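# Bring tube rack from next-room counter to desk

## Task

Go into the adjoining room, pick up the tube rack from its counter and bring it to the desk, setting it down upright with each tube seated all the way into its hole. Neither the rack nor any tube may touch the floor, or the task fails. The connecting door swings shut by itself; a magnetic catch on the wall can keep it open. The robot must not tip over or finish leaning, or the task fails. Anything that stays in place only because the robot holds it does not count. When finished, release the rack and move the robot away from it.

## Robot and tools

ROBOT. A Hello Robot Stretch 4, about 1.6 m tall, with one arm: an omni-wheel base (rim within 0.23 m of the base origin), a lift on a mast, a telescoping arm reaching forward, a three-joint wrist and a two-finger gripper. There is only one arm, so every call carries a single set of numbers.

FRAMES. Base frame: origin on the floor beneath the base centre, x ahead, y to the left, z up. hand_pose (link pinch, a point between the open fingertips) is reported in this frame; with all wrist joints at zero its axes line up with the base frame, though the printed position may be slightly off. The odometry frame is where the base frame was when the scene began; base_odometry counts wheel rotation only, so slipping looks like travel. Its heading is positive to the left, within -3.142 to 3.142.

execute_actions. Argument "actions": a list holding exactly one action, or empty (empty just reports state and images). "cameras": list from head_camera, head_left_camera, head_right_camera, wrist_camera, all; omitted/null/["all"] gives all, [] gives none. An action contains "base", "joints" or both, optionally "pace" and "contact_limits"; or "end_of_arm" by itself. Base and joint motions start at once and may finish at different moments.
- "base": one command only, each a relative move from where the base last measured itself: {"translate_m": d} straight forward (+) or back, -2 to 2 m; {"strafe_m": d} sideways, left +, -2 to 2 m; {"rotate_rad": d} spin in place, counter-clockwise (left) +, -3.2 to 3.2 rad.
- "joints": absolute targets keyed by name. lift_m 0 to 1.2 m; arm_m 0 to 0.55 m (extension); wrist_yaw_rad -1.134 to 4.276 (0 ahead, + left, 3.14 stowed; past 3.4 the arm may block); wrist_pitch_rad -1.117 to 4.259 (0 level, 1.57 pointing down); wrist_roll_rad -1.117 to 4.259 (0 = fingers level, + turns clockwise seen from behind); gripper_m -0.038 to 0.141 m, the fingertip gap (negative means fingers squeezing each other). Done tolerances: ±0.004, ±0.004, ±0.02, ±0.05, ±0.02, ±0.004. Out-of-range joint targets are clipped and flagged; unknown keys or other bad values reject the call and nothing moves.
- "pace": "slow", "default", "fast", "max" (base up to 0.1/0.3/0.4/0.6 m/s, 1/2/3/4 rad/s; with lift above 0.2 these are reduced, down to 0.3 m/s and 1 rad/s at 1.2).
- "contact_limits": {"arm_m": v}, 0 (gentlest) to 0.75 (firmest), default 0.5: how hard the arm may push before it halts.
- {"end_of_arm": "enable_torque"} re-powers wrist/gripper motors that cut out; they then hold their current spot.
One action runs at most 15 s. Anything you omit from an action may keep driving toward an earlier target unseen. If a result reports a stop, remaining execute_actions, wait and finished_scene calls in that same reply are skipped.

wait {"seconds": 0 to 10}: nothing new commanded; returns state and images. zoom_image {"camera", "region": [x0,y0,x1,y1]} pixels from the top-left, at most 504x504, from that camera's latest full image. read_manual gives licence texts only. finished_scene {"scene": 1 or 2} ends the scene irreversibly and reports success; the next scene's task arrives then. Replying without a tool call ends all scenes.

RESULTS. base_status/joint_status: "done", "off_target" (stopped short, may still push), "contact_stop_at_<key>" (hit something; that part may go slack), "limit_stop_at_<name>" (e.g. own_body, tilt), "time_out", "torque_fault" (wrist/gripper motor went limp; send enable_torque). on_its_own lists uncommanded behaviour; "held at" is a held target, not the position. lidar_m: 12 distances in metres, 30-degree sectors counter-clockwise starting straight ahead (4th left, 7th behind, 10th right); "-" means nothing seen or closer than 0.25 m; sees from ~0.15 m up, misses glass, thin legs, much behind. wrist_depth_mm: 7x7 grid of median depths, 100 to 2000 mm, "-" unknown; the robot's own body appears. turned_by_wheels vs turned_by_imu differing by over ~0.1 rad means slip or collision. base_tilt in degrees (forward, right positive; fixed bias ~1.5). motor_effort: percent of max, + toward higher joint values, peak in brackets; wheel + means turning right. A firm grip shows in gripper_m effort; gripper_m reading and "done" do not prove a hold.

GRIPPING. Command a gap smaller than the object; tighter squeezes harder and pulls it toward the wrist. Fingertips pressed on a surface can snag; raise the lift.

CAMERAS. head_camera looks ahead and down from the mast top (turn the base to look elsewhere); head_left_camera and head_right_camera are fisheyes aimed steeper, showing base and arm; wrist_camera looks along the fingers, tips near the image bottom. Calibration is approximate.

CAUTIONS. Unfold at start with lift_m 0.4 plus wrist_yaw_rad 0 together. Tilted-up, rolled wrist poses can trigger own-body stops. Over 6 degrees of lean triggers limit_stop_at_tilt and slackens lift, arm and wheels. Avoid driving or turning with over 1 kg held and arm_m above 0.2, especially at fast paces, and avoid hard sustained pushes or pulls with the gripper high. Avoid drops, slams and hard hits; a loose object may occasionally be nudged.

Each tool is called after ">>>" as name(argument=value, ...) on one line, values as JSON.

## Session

>>> execute_actions(actions=[])

Scene clock: 0.00 s.
base_odometry: x=+0.000 y=+0.000 heading=+0.000 (m, m, rad; odometry frame)
turned_by_wheels: +0.000 (rad since the last result)
turned_by_imu: +0.000 (rad since the last result)
base_tilt: forward=-0.2 right=+0.3 (deg)
lidar_m: 2.91 2.40 0.90 0.84 0.89 0.85 0.80 0.85 0.84 0.81 0.84 1.14
base_status: not commanded
joint_positions: lift_m=+0.217 arm_m=-0.001 wrist_yaw_rad=+3.155 wrist_pitch_rad=-0.011 wrist_roll_rad=-0.018 gripper_m=+0.057
joint_status: not commanded
motor_effort: lift_m=+20 arm_m=+0 wrist_yaw_rad=-2 wrist_pitch_rad=-5 wrist_roll_rad=+2 gripper_m=-5 wheel_0=-1 wheel_1=+1 wheel_2=+0 (%)
hand_pose: x=-0.1194 y=+0.0836 z=+0.3984 quat_wxyz=(-0.007, +0.006, -0.009, +1.000) (m; base frame)
wrist_depth_mm: - 133 917 917 917 904 904 / - 114 139 917 917 931 917 / - 121 154 931 931 931 931 / 138 137 931 946 931 931 931 / 222 960 946 946 946 946 931 / 220 960 215 946 931 946 946 / 223 866 946 - 891 820 842
pictures: head_camera, head_left_camera, head_right_camera, wrist_camera
camera_calibration (this result's frames):
wrist_camera: T_world_to_cam=[[0.00585439, 0.999675, -0.0248103, -0.0764862], [0.0457431, -0.0250525, -0.998639, 0.446992], [-0.998936, 0.00471152, -0.0458749, 0.127072], [0, 0, 0, 1]] pos_world=[0.106937, 0.0870609, 0.450315]
Images, in order (width x height): head_camera 420x560, head_left_camera 420x672, head_right_camera 420x672, wrist_camera 616x392.

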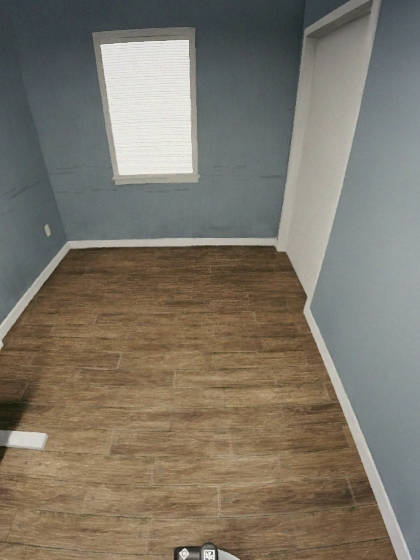

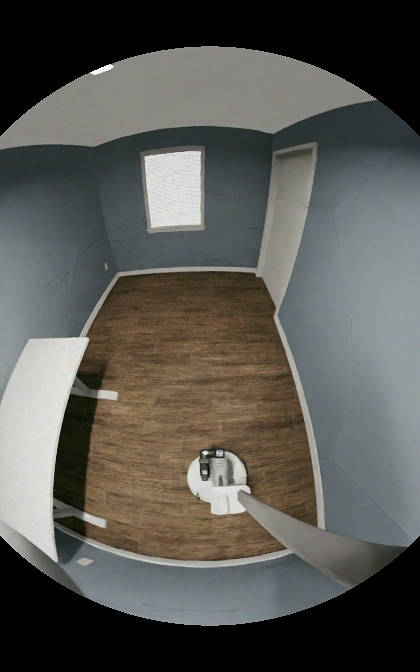

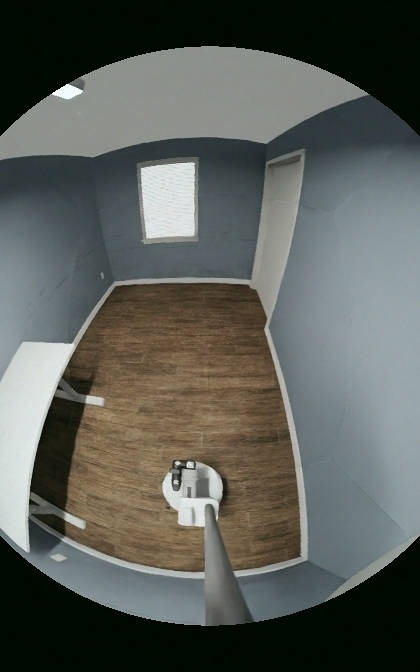

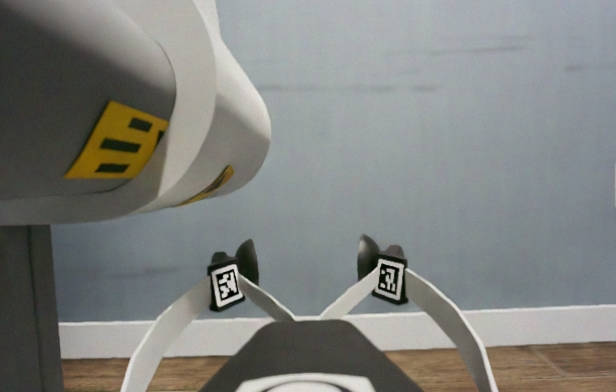

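Same layout, nearly aligned.

>>> execute_actions(actions=[{"base":{"translate_m":2.0},"pace":"fast"}], cameras=[])

>>> execute_actions(actions=[{"base":{"rotate_rad":-1.55}}], cameras=[])

>>> execute_actions(actions=[{"base":{"strafe_m":0.28}}], cameras=["head_left_camera"])

Scene clock: 9.90 s.
base_odometry: x=+2.000 y=+0.001 heading=+0.000 (m, m, rad; odometry frame)
turned_by_wheels: +0.000 (rad since the last result)
turned_by_imu: -0.004 (rad since the last result)
base_tilt: forward=-0.2 right=+0.2 (deg)
lidar_m: 0.88 0.92 1.20 1.67 1.72 1.50 2.81 1.19 0.82 0.87 0.88 0.96
base_status: done
joint_positions: lift_m=+0.217 arm_m=-0.001 wrist_yaw_rad=+3.155 wrist_pitch_rad=-0.011 wrist_roll_rad=-0.018 gripper_m=+0.057
joint_status: not commanded
motor_effort: lift_m=+20(20) arm_m=+0(0) wrist_yaw_rad=-2(2) wrist_pitch_rad=-7(7) wrist_roll_rad=+3(3) gripper_m=-2(4) wheel_0=+1(8) wheel_1=+1(8) wheel_2=+2(13) (%)
hand_pose: x=-0.1194 y=+0.0836 z=+0.3984 quat_wxyz=(-0.007, +0.006, -0.009, +1.000) (m; base frame)
wrist_depth_mm: - 133 - - - - - / - 114 139 - - - - / - 121 154 - - - - / 138 137 - - - - - / 221 1808 - - 1863 - 1983 / 219 1336 214 1160 1042 1205 1160 / 223 866 960 - 891 809 831
pictures: none
No camera images: the call's "cameras" was empty. Leave "cameras" out to get every camera's image.

Scene clock: 11.93 s.
base_odometry: x=+2.000 y=+0.001 heading=-1.549 (m, m, rad; odometry frame)
turned_by_wheels: -1.549 (rad since the last result)
turned_by_imu: -1.531 (rad since the last result)
base_tilt: forward=-0.1 right=+0.2 (deg)
lidar_m: 0.87 0.91 0.94 0.86 0.91 1.29 1.66 1.68 1.55 2.79 1.14 0.81
base_status: done
joint_positions: lift_m=+0.217 arm_m=-0.001 wrist_yaw_rad=+3.155 wrist_pitch_rad=-0.011 wrist_roll_rad=-0.018 gripper_m=+0.057
joint_status: not commanded
motor_effort: lift_m=+20(20) arm_m=+0(0) wrist_yaw_rad=-3(3) wrist_pitch_rad=-4(5) wrist_roll_rad=+3(2) gripper_m=-4(3) wheel_0=+4(15) wheel_1=+2(11) wheel_2=+2(7) (%)
hand_pose: x=-0.1194 y=+0.0836 z=+0.3984 quat_wxyz=(-0.007, +0.006, -0.009, +1.000) (m; base frame)
wrist_depth_mm: - 133 1756 1756 1756 1756 1229 / - 114 139 1756 1756 1808 1255 / - 121 153 1808 1808 1808 1255 / 138 137 1808 1808 1808 1756 1281 / 222 1863 1808 1808 1808 1756 1281 / 220 1336 214 1138 1060 1182 1138 / 223 866 960 - 904 820 842
pictures: none
No camera images: the call's "cameras" was empty. Leave "cameras" out to get every camera's image.

Scene clock: 14.20 s.
base_odometry: x=+2.280 y=+0.007 heading=-1.549 (m, m, rad; odometry frame)
turned_by_wheels: +0.000 (rad since the last result)
turned_by_imu: +0.000 (rad since the last result)
base_tilt: forward=-0.2 right=+0.1 (deg)
lidar_m: 0.85 0.91 0.67 0.61 0.61 0.86 1.67 1.76 1.75 3.10 1.14 0.91
base_status: done
joint_positions: lift_m=+0.217 arm_m=-0.001 wrist_yaw_rad=+3.155 wrist_pitch_rad=-0.011 wrist_roll_rad=-0.018 gripper_m=+0.057
joint_status: not commanded
motor_effort: lift_m=+20(20) arm_m=+0(0) wrist_yaw_rad=-2(3) wrist_pitch_rad=-5(5) wrist_roll_rad=+3(3) gripper_m=-3(2) wheel_0=-3(12) wheel_1=+2(11) wheel_2=+1(2) (%)
hand_pose: x=-0.1194 y=+0.0836 z=+0.3984 quat_wxyz=(-0.007, +0.006, -0.009, +1.000) (m; base frame)
wrist_depth_mm: - 132 1756 1808 1756 1229 820 / - 114 139 1808 1808 1229 831 / - 121 154 1808 1756 1255 831 / 138 137 1808 1808 1808 1281 854 / 222 1808 1863 1808 1808 1281 854 / 220 1336 214 1160 1060 1118 854 / 223 866 960 - 891 809 788
pictures: head_left_camera
Images, in order (width x height): head_left_camera 420x672.

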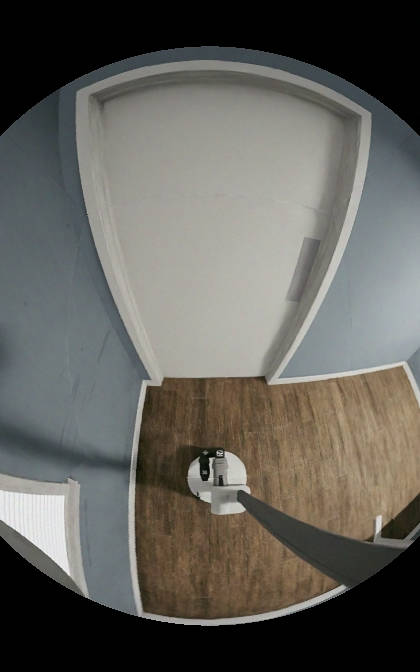

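>>> execute_actions(actions=[{"base":{"rotate_rad":-0.06}}], cameras=[])

>>> execute_actions(actions=[{"base":{"translate_m":0.5}}], cameras=[])

>>> execute_actions(actions=[{"base":{"translate_m":0.75},"pace":"slow"}], cameras=[])

>>> execute_actions(actions=[{"base":{"translate_m":0.4},"pace":"slow"}], cameras=[])

>>> execute_actions(actions=[{"base":{"strafe_m":0.35},"pace":"slow"}], cameras=["head_left_camera"])

Scene clock: 20.37 s.
base_odometry: x=+2.280 y=+0.007 heading=-1.609 (m, m, rad; odometry frame)
turned_by_wheels: -0.059 (rad since the last result)
turned_by_imu: -0.057 (rad since the last result)
base_tilt: forward=-0.2 right=+0.2 (deg)
lidar_m: 0.83 0.88 0.67 0.61 0.61 0.83 1.67 1.72 1.76 3.09 1.22 0.92
base_status: done
joint_positions: lift_m=+0.217 arm_m=-0.001 wrist_yaw_rad=+3.155 wrist_pitch_rad=-0.011 wrist_roll_rad=-0.018 gripper_m=+0.057
joint_status: not commanded
motor_effort: lift_m=+20(20) arm_m=+0(0) wrist_yaw_rad=-3(3) wrist_pitch_rad=-6(7) wrist_roll_rad=+4(2) gripper_m=-4(4) wheel_0=+4(5) wheel_1=+2(7) wheel_2=+2(6) (%)
hand_pose: x=-0.1194 y=+0.0836 z=+0.3984 quat_wxyz=(-0.007, +0.006, -0.009, +1.000) (m; base frame)
wrist_depth_mm: - 133 1756 1756 1756 1060 759 / - 114 139 1808 1808 1118 778 / - 121 154 1808 1808 1118 788 / 138 136 1808 1808 1863 1118 788 / 222 1808 1863 1808 1618 1160 798 / 220 1308 214 1138 1042 1025 798 / 222 854 960 - 891 820 768
pictures: none
No camera images: the call's "cameras" was empty. Leave "cameras" out to get every camera's image.

Scene clock: 23.50 s.
base_odometry: x=+2.261 y=-0.493 heading=-1.608 (m, m, rad; odometry frame)
turned_by_wheels: +0.000 (rad since the last result)
turned_by_imu: -0.001 (rad since the last result)
base_tilt: forward=-0.1 right=+0.2 (deg)
lidar_m: 0.36 0.36 0.52 0.65 0.68 0.87 2.16 2.24 2.04 1.62 0.57 0.40
base_status: done
joint_positions: lift_m=+0.217 arm_m=-0.001 wrist_yaw_rad=+3.155 wrist_pitch_rad=-0.011 wrist_roll_rad=-0.018 gripper_m=+0.057
joint_status: not commanded
motor_effort: lift_m=+20(20) arm_m=+0(0) wrist_yaw_rad=-3(2) wrist_pitch_rad=-8(4) wrist_roll_rad=+2(3) gripper_m=-3(4) wheel_0=+2(12) wheel_1=+2(3) wheel_2=-1(9) (%)
hand_pose: x=-0.1194 y=+0.0836 z=+0.3984 quat_wxyz=(-0.007, +0.006, -0.009, +1.000) (m; base frame)
wrist_depth_mm: - 133 - - - 1118 798 / - 114 139 - - 1160 809 / - 121 154 - - 1182 820 / 138 137 - - - 1182 831 / 222 - - - 1661 1205 842 / 219 1336 214 1160 1060 1078 831 / 223 866 960 - 891 809 788
pictures: none
No camera images: the call's "cameras" was empty. Leave "cameras" out to get every camera's image.

Scene clock: 28.27 s.
base_odometry: x=+2.271 y=-0.758 heading=-1.575 (m, m, rad; odometry frame)
turned_by_wheels: +0.033 (rad since the last result)
turned_by_imu: +0.305 (rad since the last result)
base_tilt: forward=-0.1 right=+0.2 (deg)
lidar_m: - 0.25 0.40 0.55 0.67 1.08 2.36 2.27 3.17 0.40 0.25 -
base_status: translate_m contact_stop (by the wheels' count: +0.265 of +0.750)
joint_positions: lift_m=+0.217 arm_m=-0.001 wrist_yaw_rad=+3.155 wrist_pitch_rad=-0.011 wrist_roll_rad=-0.018 gripper_m=+0.057
joint_status: not commanded
on_its_own: the wheels are slack since a contact_stop
motor_effort: lift_m=+21(21) arm_m=+0(0) wrist_yaw_rad=-2(1) wrist_pitch_rad=-6(9) wrist_roll_rad=+4(3) gripper_m=-3(6) wheel_0=+0(34) wheel_1=+0(28) wheel_2=+0(35) (%)
hand_pose: x=-0.1194 y=+0.0836 z=+0.3983 quat_wxyz=(-0.007, +0.006, -0.009, +1.000) (m; base frame)
wrist_depth_mm: - 132 - - - - 1078 / - 114 139 - - - 1138 / - 121 154 - - - 1160 / 138 137 - - - - 1182 / 222 - - - 1863 1863 1182 / 220 1336 214 1160 1060 1205 1098 / 223 866 960 - 891 809 842
pictures: none
No camera images: the call's "cameras" was empty. Leave "cameras" out to get every camera's image.

not run: a stop came earlier in this reply.

not run: a stop came earlier in this reply.

>>> execute_actions(actions=[{"base":{"rotate_rad":-0.3},"pace":"slow"}], cameras=["head_left_camera","head_right_camera"])

Scene clock: 31.40 s.
base_odometry: x=+2.272 y=-0.757 heading=-1.873 (m, m, rad; odometry frame)
turned_by_wheels: -0.298 (rad since the last result)
turned_by_imu: -0.279 (rad since the last result)
base_tilt: forward=-0.1 right=+0.1 (deg)
lidar_m: - 0.25 0.28 0.42 0.57 0.79 2.03 2.35 2.22 0.59 0.32 0.25
base_status: done
joint_positions: lift_m=+0.217 arm_m=-0.001 wrist_yaw_rad=+3.155 wrist_pitch_rad=-0.011 wrist_roll_rad=-0.018 gripper_m=+0.057
joint_status: not commanded
motor_effort: lift_m=+21(21) arm_m=+0(0) wrist_yaw_rad=-2(1) wrist_pitch_rad=-4(7) wrist_roll_rad=+3(3) gripper_m=-5(4) wheel_0=+28(37) wheel_1=+13(16) wheel_2=-13(16) (%)
hand_pose: x=-0.1194 y=+0.0836 z=+0.3983 quat_wxyz=(-0.007, +0.006, -0.009, +1.000) (m; base frame)
wrist_depth_mm: - 133 - - 1863 960 676 / - 115 139 - 1921 1008 691 / - 121 154 - 1983 1008 707 / 138 137 - - - 1025 707 / 222 - - - 1430 1042 715 / 220 1336 214 1138 1042 960 715 / 224 854 960 - 891 809 707
pictures: head_left_camera, head_right_camera
Images, in order (width x height): head_left_camera 420x672, head_right_camera 420x672.

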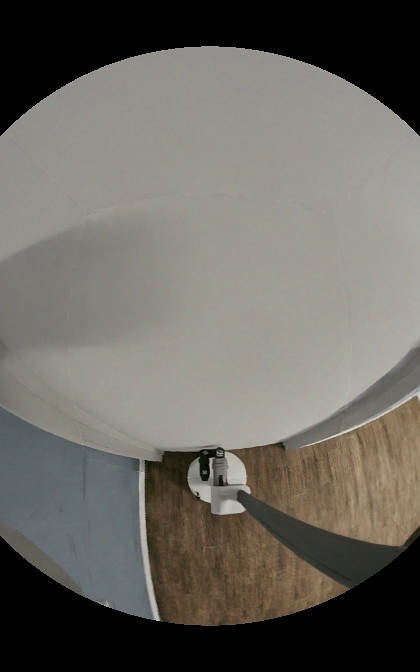

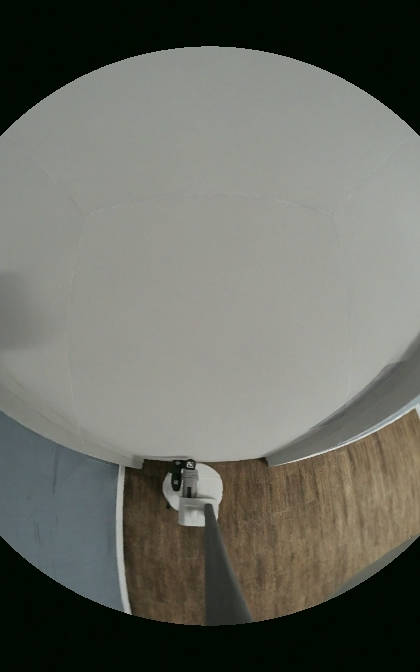

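Stiffer door; push nearer the free edge.

>>> execute_actions(actions=[{"base":{"strafe_m":-0.22},"pace":"slow"}], cameras=[])

>>> execute_actions(actions=[{"base":{"translate_m":0.6},"pace":"slow"}], cameras=["head_left_camera","head_right_camera"])

Scene clock: 37.97 s.
base_odometry: x=+2.062 y=-0.691 heading=-1.873 (m, m, rad; odometry frame)
turned_by_wheels: +0.000 (rad since the last result)
turned_by_imu: +0.003 (rad since the last result)
base_tilt: forward=-0.3 right=+0.2 (deg)
lidar_m: - 0.25 0.27 0.61 0.81 1.06 2.36 2.11 2.25 0.62 0.32 0.25
base_status: done
joint_positions: lift_m=+0.217 arm_m=-0.001 wrist_yaw_rad=+3.155 wrist_pitch_rad=-0.011 wrist_roll_rad=-0.018 gripper_m=+0.057
joint_status: not commanded
motor_effort: lift_m=+21(21) arm_m=+0(0) wrist_yaw_rad=-2(2) wrist_pitch_rad=-6(7) wrist_roll_rad=+3(2) gripper_m=-2(4) wheel_0=+4(26) wheel_1=-3(6) wheel_2=-2(13) (%)
hand_pose: x=-0.1194 y=+0.0836 z=+0.3983 quat_wxyz=(-0.007, +0.006, -0.009, +1.000) (m; base frame)
wrist_depth_mm: - 133 - - - 1430 960 / - 114 139 - - 1397 991 / - 121 154 - - 1499 1008 / 138 137 - - - 1464 1008 / 222 - - - 1808 1537 1025 / 220 1336 214 1182 1042 1182 1008 / 223 854 960 - 891 820 831
pictures: none
No camera images: the call's "cameras" was empty. Leave "cameras" out to get every camera's image.

Scene clock: 46.53 s.
base_odometry: x=+2.074 y=-0.836 heading=-2.069 (m, m, rad; odometry frame)
turned_by_wheels: -0.196 (rad since the last result)
turned_by_imu: +0.219 (rad since the last result)
base_tilt: forward=-0.2 right=+0.2 (deg)
lidar_m: - 0.25 0.34 0.61 0.69 1.04 2.37 2.20 2.89 0.48 0.25 0.25
base_status: translate_m contact_stop (by the wheels' count: +0.130 of +0.600)
joint_positions: lift_m=+0.217 arm_m=-0.001 wrist_yaw_rad=+3.155 wrist_pitch_rad=-0.011 wrist_roll_rad=-0.018 gripper_m=+0.057
joint_status: not commanded
on_its_own: the wheels are slack since a contact_stop
motor_effort: lift_m=+21(21) arm_m=+0(0) wrist_yaw_rad=-2(2) wrist_pitch_rad=-6(4) wrist_roll_rad=+3(4) gripper_m=-4(4) wheel_0=+0(36) wheel_1=+0(22) wheel_2=+0(35) (%)
hand_pose: x=-0.1194 y=+0.0836 z=+0.3983 quat_wxyz=(-0.007, +0.006, -0.009, +1.000) (m; base frame)
wrist_depth_mm: - 133 - - - 1983 1025 / - 114 139 - - 1983 1078 / - 121 154 - - - 1098 / 138 137 - - - - 1118 / 222 - - - 1808 1808 1138 / 220 1336 215 1160 1042 1205 1060 / 223 866 960 - 891 809 831
pictures: head_left_camera, head_right_camera
Images, in order (width x height): head_left_camera 420x672, head_right_camera 420x672.

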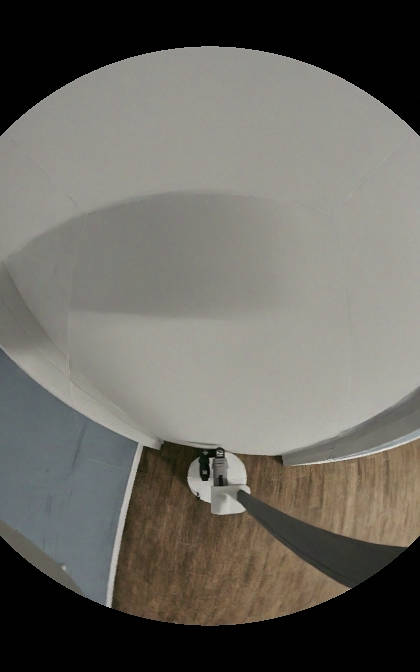

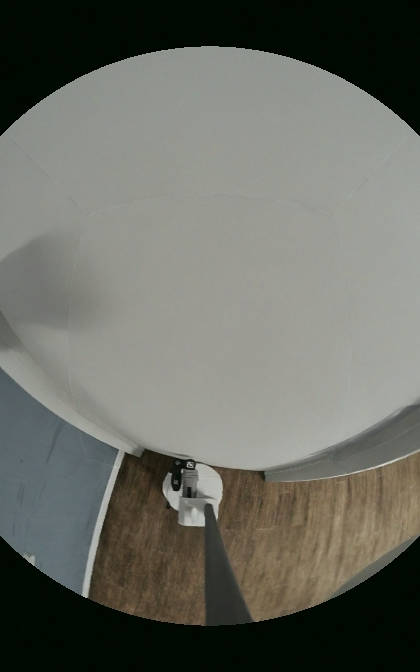

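>>> execute_actions(actions=[{"base":{"translate_m":-0.5}}], cameras=[])

>>> execute_actions(actions=[{"base":{"rotate_rad":-0.24},"joints":{"lift_m":0.4,"wrist_yaw_rad":0,"gripper_m":0}}], cameras=["head_left_camera","head_camera"])

Scene clock: 54.13 s.
base_odometry: x=+2.313 y=-0.397 heading=-2.070 (m, m, rad; odometry frame)
turned_by_wheels: -0.001 (rad since the last result)
turned_by_imu: +0.004 (rad since the last result)
base_tilt: forward=-0.1 right=+0.2 (deg)
lidar_m: 0.66 0.77 0.71 0.71 0.77 1.28 1.87 1.80 2.02 1.45 0.72 0.67
base_status: done
joint_positions: lift_m=+0.217 arm_m=-0.001 wrist_yaw_rad=+3.155 wrist_pitch_rad=-0.011 wrist_roll_rad=-0.018 gripper_m=+0.057
joint_status: not commanded
motor_effort: lift_m=+21(21) arm_m=+0(0) wrist_yaw_rad=-2(2) wrist_pitch_rad=-5(5) wrist_roll_rad=+3(5) gripper_m=-3(1) wheel_0=-3(6) wheel_1=-3(7) wheel_2=+0(9) (%)
hand_pose: x=-0.1194 y=+0.0836 z=+0.3983 quat_wxyz=(-0.007, +0.006, -0.009, +1.000) (m; base frame)
wrist_depth_mm: - 133 - 1983 1921 1808 1255 / - 114 139 - 1921 1808 1255 / - 121 154 - 1921 1863 1281 / 138 137 - - 1921 1863 1308 / 222 - - - 1863 1863 1308 / 220 1336 214 1160 1042 1205 1138 / 223 866 960 - 891 809 831
pictures: none
No camera images: the call's "cameras" was empty. Leave "cameras" out to get every camera's image.

Scene clock: 56.57 s.
base_odometry: x=+2.313 y=-0.397 heading=-2.309 (m, m, rad; odometry frame)
turned_by_wheels: -0.240 (rad since the last result)
turned_by_imu: -0.236 (rad since the last result)
base_tilt: forward=-0.1 right=+0.1 (deg)
lidar_m: 0.67 0.69 0.74 0.70 0.72 0.95 1.87 1.93 1.79 3.01 0.94 0.71
base_status: done
joint_positions: lift_m=+0.400 arm_m=-0.001 wrist_yaw_rad=+0.000 wrist_pitch_rad=-0.011 wrist_roll_rad=-0.018 gripper_m=+0.000
joint_status: all done
motor_effort: lift_m=+23(25) arm_m=+0(0) wrist_yaw_rad=-4(8) wrist_pitch_rad=-6(6) wrist_roll_rad=+2(3) gripper_m=-8(7) wheel_0=+3(7) wheel_1=+1(9) wheel_2=+2(8) (%)
hand_pose: x=+0.4588 y=-0.0873 z=+0.5813 quat_wxyz=(+1.000, -0.009, -0.006, +0.000) (m; base frame)
wrist_depth_mm: 449 452 459 466 466 473 445 / 452 455 462 466 473 477 449 / 455 462 466 473 477 480 455 / 459 466 469 477 480 488 462 / 466 469 473 216 484 492 462 / 469 473 179 189 179 496 466 / 473 477 480 - 492 496 469
pictures: head_camera, head_left_camera
Images, in order (width x height): head_camera 420x560, head_left_camera 420x672.

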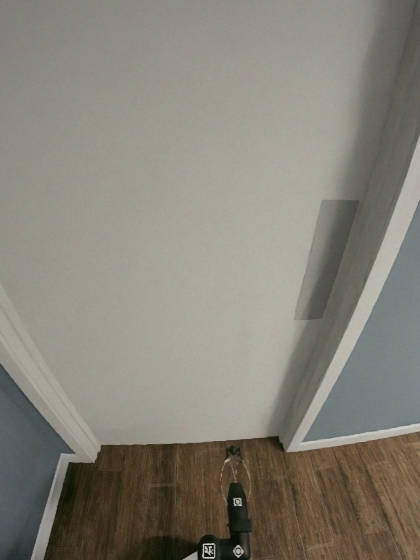

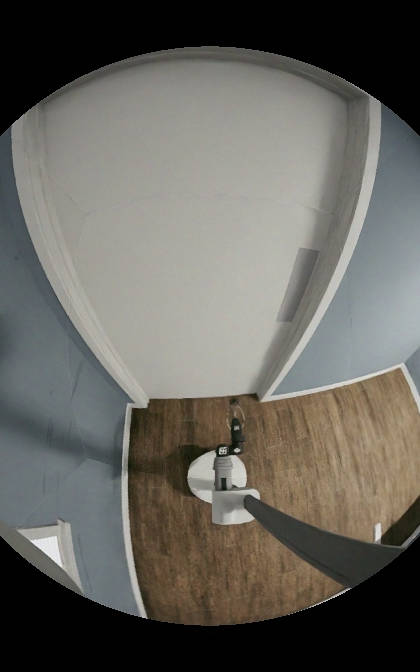

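>>> execute_actions(actions=[{"base":{"strafe_m":-0.24}}], cameras=[])

>>> execute_actions(actions=[{"joints":{"arm_m":0.55},"pace":"slow","contact_limits":{"arm_m":0.7}}], cameras=["head_left_camera","head_camera"])

Scene clock: 63.57 s.
base_odometry: x=+2.135 y=-0.235 heading=-2.309 (m, m, rad; odometry frame)
turned_by_wheels: +0.000 (rad since the last result)
turned_by_imu: +0.003 (rad since the last result)
base_tilt: forward=-0.1 right=+0.2 (deg)
lidar_m: 0.65 0.71 0.96 0.94 0.95 1.28 1.86 1.77 1.61 2.78 0.93 0.65
base_status: done
joint_positions: lift_m=+0.400 arm_m=-0.001 wrist_yaw_rad=+0.000 wrist_pitch_rad=-0.011 wrist_roll_rad=-0.018 gripper_m=+0.000
joint_status: not commanded
motor_effort: lift_m=+22(23) arm_m=+0(0) wrist_yaw_rad=-3(4) wrist_pitch_rad=-7(6) wrist_roll_rad=+3(3) gripper_m=-6(7) wheel_0=+2(16) wheel_1=-1(10) wheel_2=+1(1) (%)
hand_pose: x=+0.4587 y=-0.0874 z=+0.5813 quat_wxyz=(+1.000, -0.009, -0.006, +0.000) (m; base frame)
wrist_depth_mm: 462 466 469 477 389 404 410 / 466 469 477 477 397 407 413 / 469 477 484 484 399 413 418 / 473 477 484 488 402 415 421 / 477 480 488 216 404 421 424 / 480 488 179 189 179 424 427 / 484 488 496 - 410 427 433
pictures: none
No camera images: the call's "cameras" was empty. Leave "cameras" out to get every camera's image.

Scene clock: 70.33 s.
base_odometry: x=+2.136 y=-0.235 heading=-2.310 (m, m, rad; odometry frame)
turned_by_wheels: -0.001 (rad since the last result)
turned_by_imu: +0.011 (rad since the last result)
base_tilt: forward=-0.1 right=+0.2 (deg)
lidar_m: 0.66 0.89 1.01 0.93 0.95 1.28 1.83 1.78 1.61 2.78 0.95 0.63
base_status: not commanded
joint_positions: lift_m=+0.400 arm_m=+0.546 wrist_yaw_rad=-0.014 wrist_pitch_rad=-0.011 wrist_roll_rad=-0.018 gripper_m=+0.000
joint_status: all done
on_its_own: wrist_yaw_rad is at rest, and its effort (+38) is outside its rest range (-13 to +13)
motor_effort: lift_m=+22(22) arm_m=+17(22) wrist_yaw_rad=+38(44) wrist_pitch_rad=-6(5) wrist_roll_rad=+3(3) gripper_m=-4(9) wheel_0=+3(6) wheel_1=+3(5) wheel_2=-16(16) (%)
contact_limits: arm_m 0.7
hand_pose: x=+1.0045 y=-0.0915 z=+0.5813 quat_wxyz=(+1.000, -0.009, -0.006, -0.007) (m; base frame)
wrist_depth_mm: 182 196 211 230 - - - / 183 197 213 231 - - - / 184 198 214 233 - - - / 185 200 216 235 - - - / 186 201 217 216 - - - / 187 202 175 185 183 1661 1576 / 190 198 216 - 1205 1078 1138
pictures: head_camera, head_left_camera
Images, in order (width x height): head_camera 420x560, head_left_camera 420x672.

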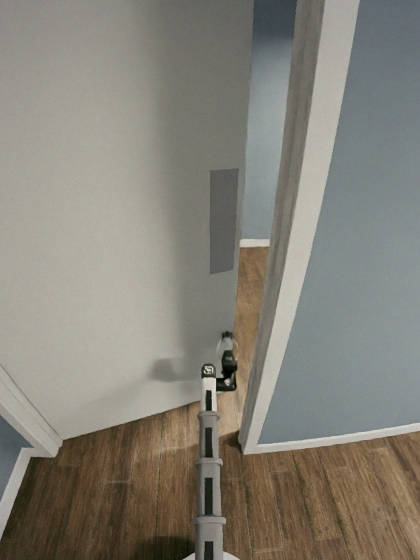

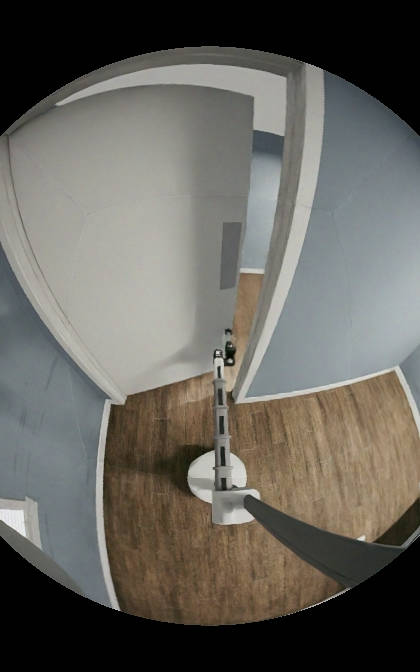

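>>> execute_actions(actions=[{"base":{"strafe_m":0.15},"pace":"slow"}], cameras=[])

>>> execute_actions(actions=[{"base":{"translate_m":0.3},"pace":"slow"}], cameras=["head_left_camera"])

>>> execute_actions(actions=[{"base":{"translate_m":0.5},"pace":"slow"}], cameras=["head_left_camera"])

Scene clock: 76.63 s.
base_odometry: x=+2.246 y=-0.336 heading=-2.314 (m, m, rad; odometry frame)
turned_by_wheels: -0.004 (rad since the last result)
turned_by_imu: -0.093 (rad since the last result)
base_tilt: forward=-0.3 right=+0.3 (deg)
lidar_m: 0.84 0.82 0.88 0.82 0.82 0.99 1.88 1.92 1.72 2.85 1.00 0.64
base_status: done
joint_positions: lift_m=+0.400 arm_m=+0.547 wrist_yaw_rad=-0.029 wrist_pitch_rad=-0.011 wrist_roll_rad=-0.018 gripper_m=+0.000
joint_status: not commanded
on_its_own: wrist_yaw_rad is at rest, and its effort (+82) is outside its rest range (-13 to +13)
motor_effort: lift_m=+22(22) arm_m=+14(17) wrist_yaw_rad=+82(90) wrist_pitch_rad=-6(6) wrist_roll_rad=+2(3) gripper_m=-8(9) wheel_0=-21(21) wheel_1=-6(9) wheel_2=-24(26) (%)
hand_pose: x=+1.0035 y=-0.0958 z=+0.5813 quat_wxyz=(+1.000, -0.009, -0.005, -0.015) (m; base frame)
wrist_depth_mm: 164 180 200 224 - - - / 164 181 200 225 - - - / 165 181 202 227 - - - / 166 182 203 229 - - - / 167 183 204 217 - - - / 167 185 169 180 189 1499 1576 / 169 180 200 - 1229 1098 1138
pictures: none
No camera images: the call's "cameras" was empty. Leave "cameras" out to get every camera's image.

Scene clock: 80.90 s.
base_odometry: x=+2.043 y=-0.555 heading=-2.315 (m, m, rad; odometry frame)
turned_by_wheels: -0.001 (rad since the last result)
turned_by_imu: -0.092 (rad since the last result)
base_tilt: forward=-0.2 right=+0.0 (deg)
lidar_m: 0.62 0.59 0.61 0.78 0.89 1.05 1.99 2.21 1.90 2.81 0.59 0.36
base_status: done
joint_positions: lift_m=+0.400 arm_m=+0.547 wrist_yaw_rad=+0.001 wrist_pitch_rad=-0.011 wrist_roll_rad=-0.018 gripper_m=+0.000
joint_status: not commanded
motor_effort: lift_m=+22(22) arm_m=+13(14) wrist_yaw_rad=-5(81) wrist_pitch_rad=-4(5) wrist_roll_rad=+2(3) gripper_m=-7(12) wheel_0=+0(19) wheel_1=+5(4) wheel_2=-19(34) (%)
hand_pose: x=+1.0064 y=-0.0872 z=+0.5814 quat_wxyz=(+1.000, -0.009, -0.006, +0.000) (m; base frame)
wrist_depth_mm: 1576 1661 1756 1808 1921 - - / 1576 1618 1756 1863 1983 - - / 1618 1708 1756 1808 1983 - - / 1618 1708 1708 1921 1983 - - / 1618 1756 1756 216 1983 - - / 1576 1708 179 189 179 1661 1576 / 1281 1182 1229 - 1182 1098 1160
pictures: head_left_camera
Images, in order (width x height): head_left_camera 420x672.

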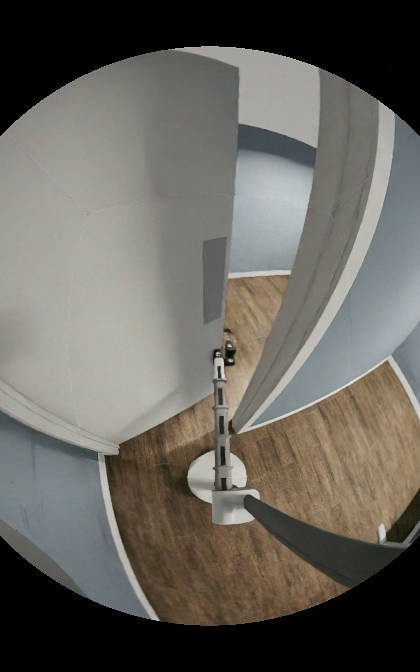

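Scene clock: 85.87 s.
base_odometry: x=+1.900 y=-0.703 heading=-2.519 (m, m, rad; odometry frame)
turned_by_wheels: -0.204 (rad since the last result)
turned_by_imu: -0.297 (rad since the last result)
base_tilt: forward=-0.1 right=+0.2 (deg)
lidar_m: 0.25 0.29 0.30 0.38 0.78 1.02 1.29 2.36 2.01 2.28 0.48 0.25
base_status: translate_m contact_stop (by the wheels' count: +0.205 of +0.500)
joint_positions: lift_m=+0.400 arm_m=+0.548 wrist_yaw_rad=+0.000 wrist_pitch_rad=-0.011 wrist_roll_rad=-0.018 gripper_m=+0.000
joint_status: not commanded
on_its_own: the wheels are slack since a contact_stop
motor_effort: lift_m=+20(22) arm_m=+6(13) wrist_yaw_rad=-2(7) wrist_pitch_rad=-8(9) wrist_roll_rad=+3(2) gripper_m=-5(7) wheel_0=+0(31) wheel_1=+0(9) wheel_2=+0(36) (%)
hand_pose: x=+1.0077 y=-0.0874 z=+0.5815 quat_wxyz=(+1.000, -0.009, -0.006, +0.000) (m; base frame)
wrist_depth_mm: 1430 1537 1756 1983 - - - / 1430 1537 1808 1983 - - 1983 / 1430 1576 1756 - - 1863 1499 / 1397 1576 1756 - - 1921 1537 / 1397 1618 1808 216 - 1863 1537 / 1430 1576 179 189 179 1661 1537 / 1281 1182 1255 - 1205 1118 1160
pictures: head_left_camera
Images, in order (width x height): head_left_camera 420x672.

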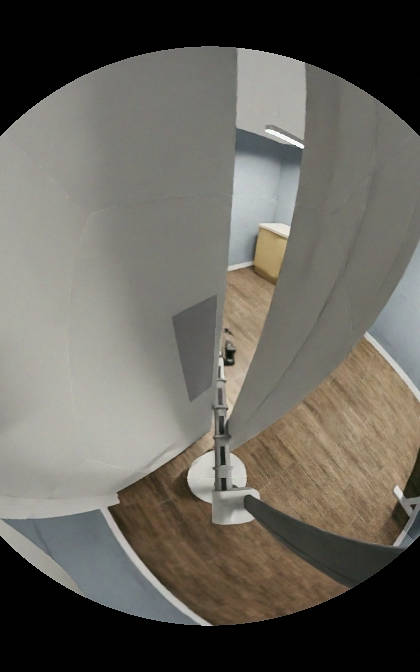

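>>> execute_actions(actions=[{"base":{"rotate_rad":0.6},"pace":"slow"}], cameras=["head_left_camera"])

>>> execute_actions(actions=[{"base":{"translate_m":0.4},"pace":"slow"}], cameras=["head_left_camera"])

Scene clock: 90.60 s.
base_odometry: x=+1.911 y=-0.693 heading=-2.335 (m, m, rad; odometry frame)
turned_by_wheels: +0.184 (rad since the last result)
turned_by_imu: +0.079 (rad since the last result)
base_tilt: forward=-0.2 right=+0.3 (deg)
lidar_m: 0.25 0.31 0.32 0.43 0.84 1.06 1.50 2.38 1.96 2.43 0.39 0.26
base_status: rotate_rad contact_stop (by the wheels' count: +0.184 of +0.600)
joint_positions: lift_m=+0.400 arm_m=+0.548 wrist_yaw_rad=+0.000 wrist_pitch_rad=-0.012 wrist_roll_rad=-0.018 gripper_m=+0.000
joint_status: not commanded
on_its_own: the wheels are slack since a contact_stop
motor_effort: lift_m=+20(20) arm_m=+6(6) wrist_yaw_rad=-3(4) wrist_pitch_rad=-6(8) wrist_roll_rad=+3(3) gripper_m=-6(7) wheel_0=+0(25) wheel_1=+0(15) wheel_2=+0(36) (%)
hand_pose: x=+1.0076 y=-0.0874 z=+0.5816 quat_wxyz=(+1.000, -0.009, -0.006, +0.000) (m; base frame)
wrist_depth_mm: 1397 1499 1708 1863 - - - / 1366 1537 1708 1863 - - - / 1397 1537 1661 1863 - 1983 1576 / 1430 1537 1756 1921 - - 1618 / 1430 1537 1708 216 - - 1661 / 1430 1537 179 189 179 1661 1618 / 1281 1160 1255 - 1182 1098 1160
pictures: head_left_camera
Images, in order (width x height): head_left_camera 420x672.

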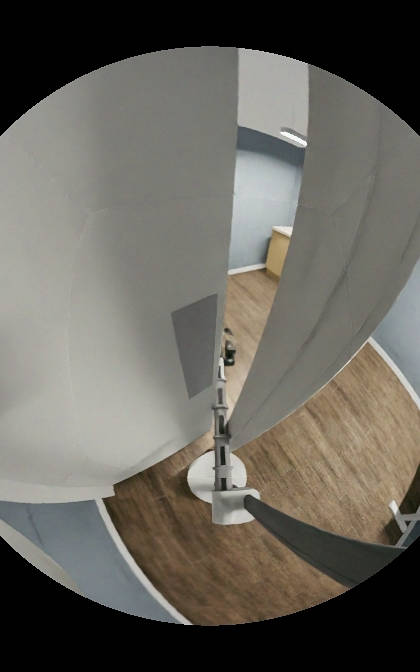

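not run: a stop came earlier in this reply.

>>> execute_actions(actions=[{"base":{"translate_m":-0.45},"joints":{"arm_m":0}}], cameras=[])

>>> execute_actions(actions=[{"base":{"rotate_rad":0.9}}], cameras=["head_left_camera"])

Scene clock: 96.87 s.
base_odometry: x=+2.004 y=-0.670 heading=-2.477 (m, m, rad; odometry frame)
turned_by_wheels: -0.142 (rad since the last result)
turned_by_imu: -0.361 (rad since the last result)
base_tilt: forward=-0.1 right=+0.2 (deg)
lidar_m: 0.25 0.25 0.25 0.25 0.35 0.89 1.02 1.69 2.42 2.09 2.84 0.25
base_status: translate_m contact_stop (by the wheels' count: -0.085 of -0.450)
joint_positions: lift_m=+0.400 arm_m=+0.336 wrist_yaw_rad=+0.000 wrist_pitch_rad=-0.012 wrist_roll_rad=-0.018 gripper_m=+0.000
joint_status: arm_m contact_stop (moved -0.212 of -0.548)
on_its_own: the wheels are slack since a contact_stop; arm_m is slack since a contact_stop (your +0.000 is given up)
motor_effort: lift_m=+20(22) arm_m=+0(30) wrist_yaw_rad=-2(8) wrist_pitch_rad=-6(12) wrist_roll_rad=+3(3) gripper_m=-7(8) wheel_0=+0(25) wheel_1=+0(22) wheel_2=+0(35) (%)
hand_pose: x=+0.7952 y=-0.0874 z=+0.5816 quat_wxyz=(+1.000, -0.009, -0.006, +0.000) (m; base frame)
wrist_depth_mm: 1661 1863 - - - - 1863 / 1661 1921 - - - - 1808 / 1661 1921 - - 1983 1661 1464 / 1661 1921 - - 1983 1708 1464 / 1661 1983 - 216 - 1708 1499 / 1661 1863 179 189 179 1661 1499 / 1281 1182 1255 - 1182 1098 1138
pictures: none
No camera images: the call's "cameras" was empty. Leave "cameras" out to get every camera's image.

not run: a stop came earlier in this reply.

>>> execute_actions(actions=[{"joints":{"arm_m":0.45,"wrist_roll_rad":0,"wrist_yaw_rad":1.5}}], cameras=["head_left_camera","head_right_camera"])

Scene clock: 100.43 s.
base_odometry: x=+2.004 y=-0.670 heading=-2.477 (m, m, rad; odometry frame)
turned_by_wheels: +0.000 (rad since the last result)
turned_by_imu: +0.002 (rad since the last result)
base_tilt: forward=-0.2 right=+0.2 (deg)
lidar_m: 0.26 0.25 0.25 0.25 0.37 0.86 1.01 1.69 2.45 2.06 2.85 0.25
base_status: not commanded
joint_positions: lift_m=+0.400 arm_m=+0.449 wrist_yaw_rad=+1.500 wrist_pitch_rad=-0.012 wrist_roll_rad=+0.000 gripper_m=+0.000
joint_status: all done
on_its_own: the wheels are slack since a contact_stop
motor_effort: lift_m=+20(20) arm_m=+7(6) wrist_yaw_rad=-1(3) wrist_pitch_rad=-5(5) wrist_roll_rad=+4(5) gripper_m=-4(4) wheel_0=+0(0) wheel_1=+0(0) wheel_2=+0(0) (%)
hand_pose: x=+0.7274 y=+0.2815 z=+0.5816 quat_wxyz=(+0.732, +0.004, -0.004, +0.681) (m; base frame)
wrist_depth_mm: 1205 1366 1708 - 1921 1618 1430 / 1160 1430 1756 - 1921 1661 1430 / 1182 1397 1708 - 1921 1661 1464 / 1160 1366 1708 - 1983 1661 1464 / 1182 1397 1708 216 1921 1708 1499 / 1160 1366 179 189 178 1576 1464 / 1160 1205 1281 - 1205 1098 1138
pictures: head_left_camera, head_right_camera
Images, in order (width x height): head_left_camera 420x672, head_right_camera 420x672.

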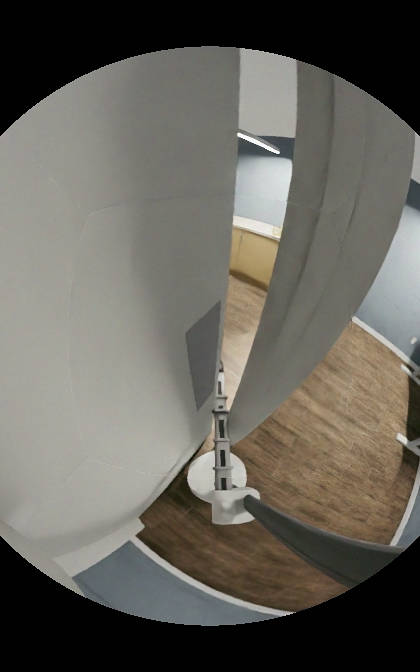

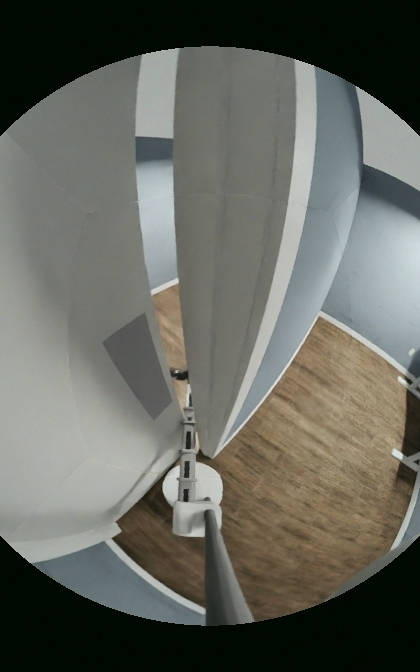

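>>> execute_actions(actions=[{"base":{"strafe_m":0.4},"joints":{"wrist_yaw_rad":0},"pace":"slow"}], cameras=["head_left_camera"])

>>> execute_actions(actions=[{"base":{"translate_m":0.2},"joints":{"arm_m":0},"pace":"slow"}], cameras=["head_left_camera"])

Scene clock: 109.10 s.
base_odometry: x=+2.078 y=-0.709 heading=-2.514 (m, m, rad; odometry frame)
turned_by_wheels: -0.038 (rad since the last result)
turned_by_imu: -0.130 (rad since the last result)
base_tilt: forward=-0.2 right=+0.2 (deg)
lidar_m: 0.29 0.25 - 0.25 0.27 0.68 0.91 1.29 2.46 2.09 2.62 0.28
base_status: strafe_m contact_stop (by the wheels' count: +0.075 of +0.400)
joint_positions: lift_m=+0.400 arm_m=+0.449 wrist_yaw_rad=+0.000 wrist_pitch_rad=-0.011 wrist_roll_rad=+0.000 gripper_m=+0.000
joint_status: all done
on_its_own: the wheels are slack since a contact_stop
motor_effort: lift_m=+20(20) arm_m=+6(7) wrist_yaw_rad=-2(9) wrist_pitch_rad=-5(6) wrist_roll_rad=+5(3) gripper_m=-6(5) wheel_0=+0(38) wheel_1=+0(22) wheel_2=+0(13) (%)
hand_pose: x=+0.9083 y=-0.0874 z=+0.5815 quat_wxyz=(+1.000, +0.000, -0.006, +0.000) (m; base frame)
wrist_depth_mm: 1708 - - - - - 1808 / 1708 - - - - - 1756 / 1708 - - - 1756 1537 1397 / 1661 - - - 1808 1537 1430 / 1708 - - 216 1808 1576 1464 / 1618 1808 179 189 179 1576 1464 / 1308 1182 1281 - 1205 1078 1118
pictures: head_left_camera
Images, in order (width x height): head_left_camera 420x672.

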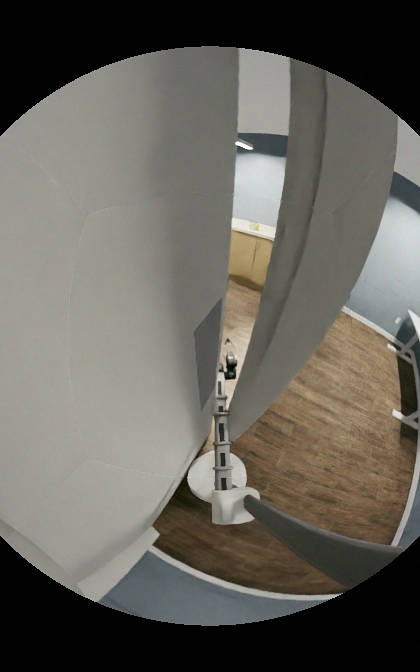

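not run: a stop came earlier in this reply.

>>> execute_actions(actions=[{"base":{"strafe_m":0.4},"pace":"fast"}], cameras=["head_left_camera"])

>>> execute_actions(actions=[{"joints":{"arm_m":0},"pace":"fast"}], cameras=["head_left_camera"])

Scene clock: 114.60 s.
base_odometry: x=+2.312 y=-1.032 heading=-2.514 (m, m, rad; odometry frame)
turned_by_wheels: +0.000 (rad since the last result)
turned_by_imu: -0.155 (rad since the last result)
base_tilt: forward=-0.2 right=+0.1 (deg)
lidar_m: 2.43 0.37 0.25 - - 0.25 0.45 0.96 2.15 2.44 0.45 0.45
base_status: done
joint_positions: lift_m=+0.400 arm_m=+0.449 wrist_yaw_rad=+0.000 wrist_pitch_rad=-0.011 wrist_roll_rad=+0.000 gripper_m=+0.000
joint_status: not commanded
motor_effort: lift_m=+20(20) arm_m=+6(6) wrist_yaw_rad=-3(3) wrist_pitch_rad=-7(4) wrist_roll_rad=+4(3) gripper_m=-9(5) wheel_0=-11(31) wheel_1=+14(32) wheel_2=+3(7) (%)
hand_pose: x=+0.9083 y=-0.0874 z=+0.5815 quat_wxyz=(+1.000, +0.000, -0.006, +0.000) (m; base frame)
wrist_depth_mm: 1661 - - - - - 1808 / 1618 - - - - - 1708 / 1618 - - - 1756 1576 1499 / 1661 - - 1983 1756 1576 1537 / 1618 - - 216 1808 1618 1537 / 1576 1863 179 189 179 1618 1499 / 1308 1205 1255 - 1182 1098 1118
pictures: head_left_camera
Images, in order (width x height): head_left_camera 420x672.

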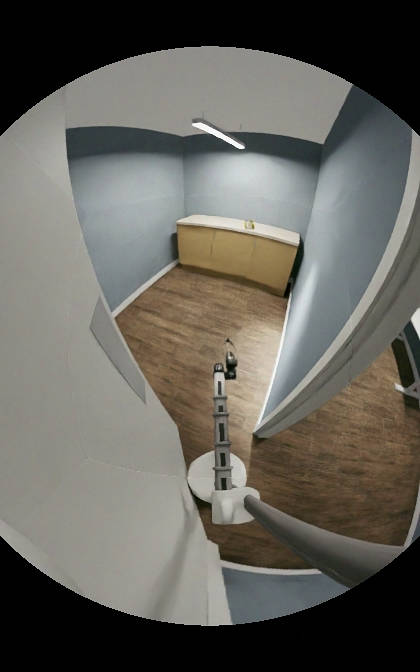

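Scene clock: 116.60 s.
base_odometry: x=+2.312 y=-1.032 heading=-2.514 (m, m, rad; odometry frame)
turned_by_wheels: +0.000 (rad since the last result)
turned_by_imu: +0.001 (rad since the last result)
base_tilt: forward=-0.1 right=+0.3 (deg)
lidar_m: 2.47 0.40 0.25 - - 0.25 0.44 0.96 2.15 2.46 0.43 0.45
base_status: not commanded
joint_positions: lift_m=+0.400 arm_m=+0.001 wrist_yaw_rad=+0.000 wrist_pitch_rad=-0.011 wrist_roll_rad=+0.000 gripper_m=+0.000
joint_status: all done
motor_effort: lift_m=+20(20) arm_m=-6(7) wrist_yaw_rad=-2(3) wrist_pitch_rad=-7(7) wrist_roll_rad=+4(4) gripper_m=-7(6) wheel_0=-11(11) wheel_1=+14(14) wheel_2=+3(3) (%)
hand_pose: x=+0.4605 y=-0.0875 z=+0.5815 quat_wxyz=(+1.000, +0.000, -0.006, +0.000) (m; base frame)
wrist_depth_mm: 1808 - - - - - 904 / 1808 - - - - - 878 / 1808 - - - - - 891 / 1808 - - - - - 917 / 1808 - - 216 - - 946 / 1756 1863 179 189 179 1618 960 / 1308 1205 1281 - 1205 1098 931
pictures: head_left_camera
Images, in order (width x height): head_left_camera 420x672.

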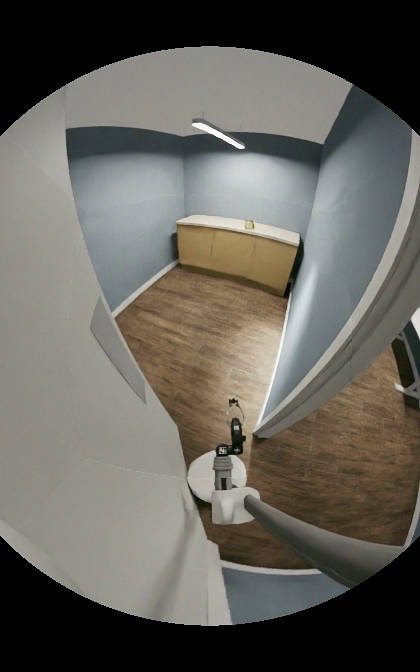

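Works at speed. Staircase along the door.

>>> execute_actions(actions=[{"base":{"translate_m":0.25},"pace":"fast"}], cameras=[])

>>> execute_actions(actions=[{"base":{"strafe_m":0.45},"pace":"fast"}], cameras=["head_left_camera"])

>>> execute_actions(actions=[{"base":{"translate_m":-0.35},"pace":"fast"}], cameras=["head_left_camera"])

Scene clock: 122.73 s.
base_odometry: x=+2.110 y=-1.179 heading=-2.513 (m, m, rad; odometry frame)
turned_by_wheels: +0.001 (rad since the last result)
turned_by_imu: +0.003 (rad since the last result)
base_tilt: forward=-0.2 right=+0.2 (deg)
lidar_m: 2.20 2.00 0.25 - 0.25 0.25 0.50 1.25 2.87 0.32 0.31 0.72
base_status: done
joint_positions: lift_m=+0.400 arm_m=+0.001 wrist_yaw_rad=+0.000 wrist_pitch_rad=-0.011 wrist_roll_rad=+0.000 gripper_m=+0.000
joint_status: not commanded
motor_effort: lift_m=+20(20) arm_m=-6(6) wrist_yaw_rad=-2(2) wrist_pitch_rad=-6(7) wrist_roll_rad=+4(4) gripper_m=-8(6) wheel_0=-6(13) wheel_1=+15(23) wheel_2=+4(12) (%)
hand_pose: x=+0.4605 y=-0.0874 z=+0.5815 quat_wxyz=(+1.000, +0.000, -0.006, +0.000) (m; base frame)
wrist_depth_mm: 1756 - - - - - 1397 / 1708 - - - - - 1464 / 1708 - - - 1921 1708 1499 / 1661 - - - 1921 1756 1499 / 1708 - - 216 1983 1808 1537 / 1618 1863 179 189 179 1618 1366 / 1308 1205 1281 - 1205 1078 1098
pictures: none
No camera images: the call's "cameras" was empty. Leave "cameras" out to get every camera's image.

Scene clock: 125.00 s.
base_odometry: x=+2.374 y=-1.542 heading=-2.512 (m, m, rad; odometry frame)
turned_by_wheels: +0.000 (rad since the last result)
turned_by_imu: -0.004 (rad since the last result)
base_tilt: forward=-0.1 right=+0.3 (deg)
lidar_m: 2.24 1.54 1.44 0.25 - 0.25 0.25 0.54 2.28 0.77 0.82 1.96
base_status: done
joint_positions: lift_m=+0.400 arm_m=+0.001 wrist_yaw_rad=+0.000 wrist_pitch_rad=-0.011 wrist_roll_rad=+0.000 gripper_m=+0.000
joint_status: not commanded
motor_effort: lift_m=+20(20) arm_m=-6(7) wrist_yaw_rad=-2(2) wrist_pitch_rad=-6(6) wrist_roll_rad=+4(4) gripper_m=-6(5) wheel_0=-8(27) wheel_1=+8(31) wheel_2=+6(7) (%)
hand_pose: x=+0.4605 y=-0.0874 z=+0.5815 quat_wxyz=(+1.000, +0.000, -0.006, +0.000) (m; base frame)
wrist_depth_mm: 1366 1661 - - - - - / 1336 1661 - - - - - / 1308 1661 - - - 1921 1756 / 1308 1661 - - - 1983 1808 / 1336 1661 - 216 - 1983 1863 / 1336 1618 179 189 179 1618 1576 / 1255 1205 1255 - 1205 1060 1118
pictures: head_left_camera
Images, in order (width x height): head_left_camera 420x672.

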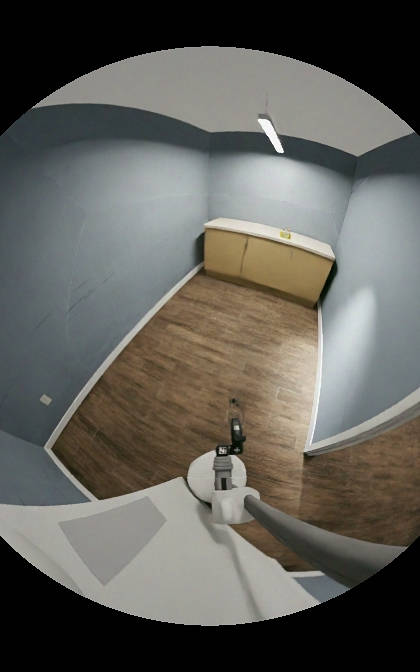

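Scene clock: 127.17 s.
base_odometry: x=+2.657 y=-1.337 heading=-2.513 (m, m, rad; odometry frame)
turned_by_wheels: -0.001 (rad since the last result)
turned_by_imu: -0.014 (rad since the last result)
base_tilt: forward=+0.0 right=+0.3 (deg)
lidar_m: 2.48 1.70 1.58 0.26 0.25 - 0.25 0.27 1.32 2.91 0.85 1.46
base_status: done
joint_positions: lift_m=+0.400 arm_m=+0.001 wrist_yaw_rad=+0.000 wrist_pitch_rad=-0.011 wrist_roll_rad=+0.000 gripper_m=+0.000
joint_status: not commanded
motor_effort: lift_m=+20(20) arm_m=-6(6) wrist_yaw_rad=-2(2) wrist_pitch_rad=-8(5) wrist_roll_rad=+4(4) gripper_m=-6(5) wheel_0=-9(25) wheel_1=-4(17) wheel_2=+6(23) (%)
hand_pose: x=+0.4605 y=-0.0874 z=+0.5815 quat_wxyz=(+1.000, +0.000, -0.006, +0.000) (m; base frame)
wrist_depth_mm: 1499 1921 - - - - - / 1464 1863 - - - - - / 1499 1863 - - - - - / 1499 1863 - - - - - / 1464 1808 - 216 - - - / 1430 1756 179 189 179 1576 1537 / 1308 1182 1255 - 1205 1078 1118
pictures: head_left_camera
Images, in order (width x height): head_left_camera 420x672.

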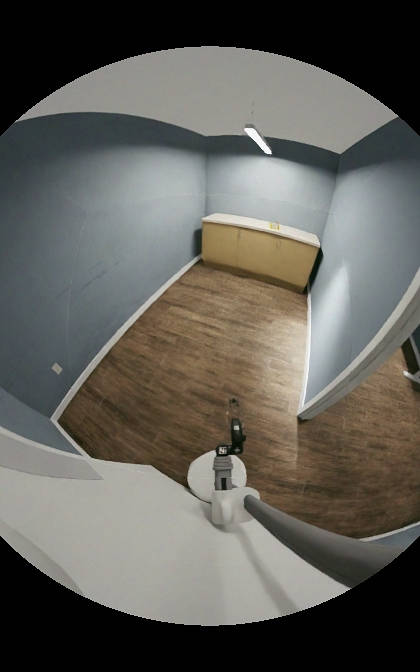

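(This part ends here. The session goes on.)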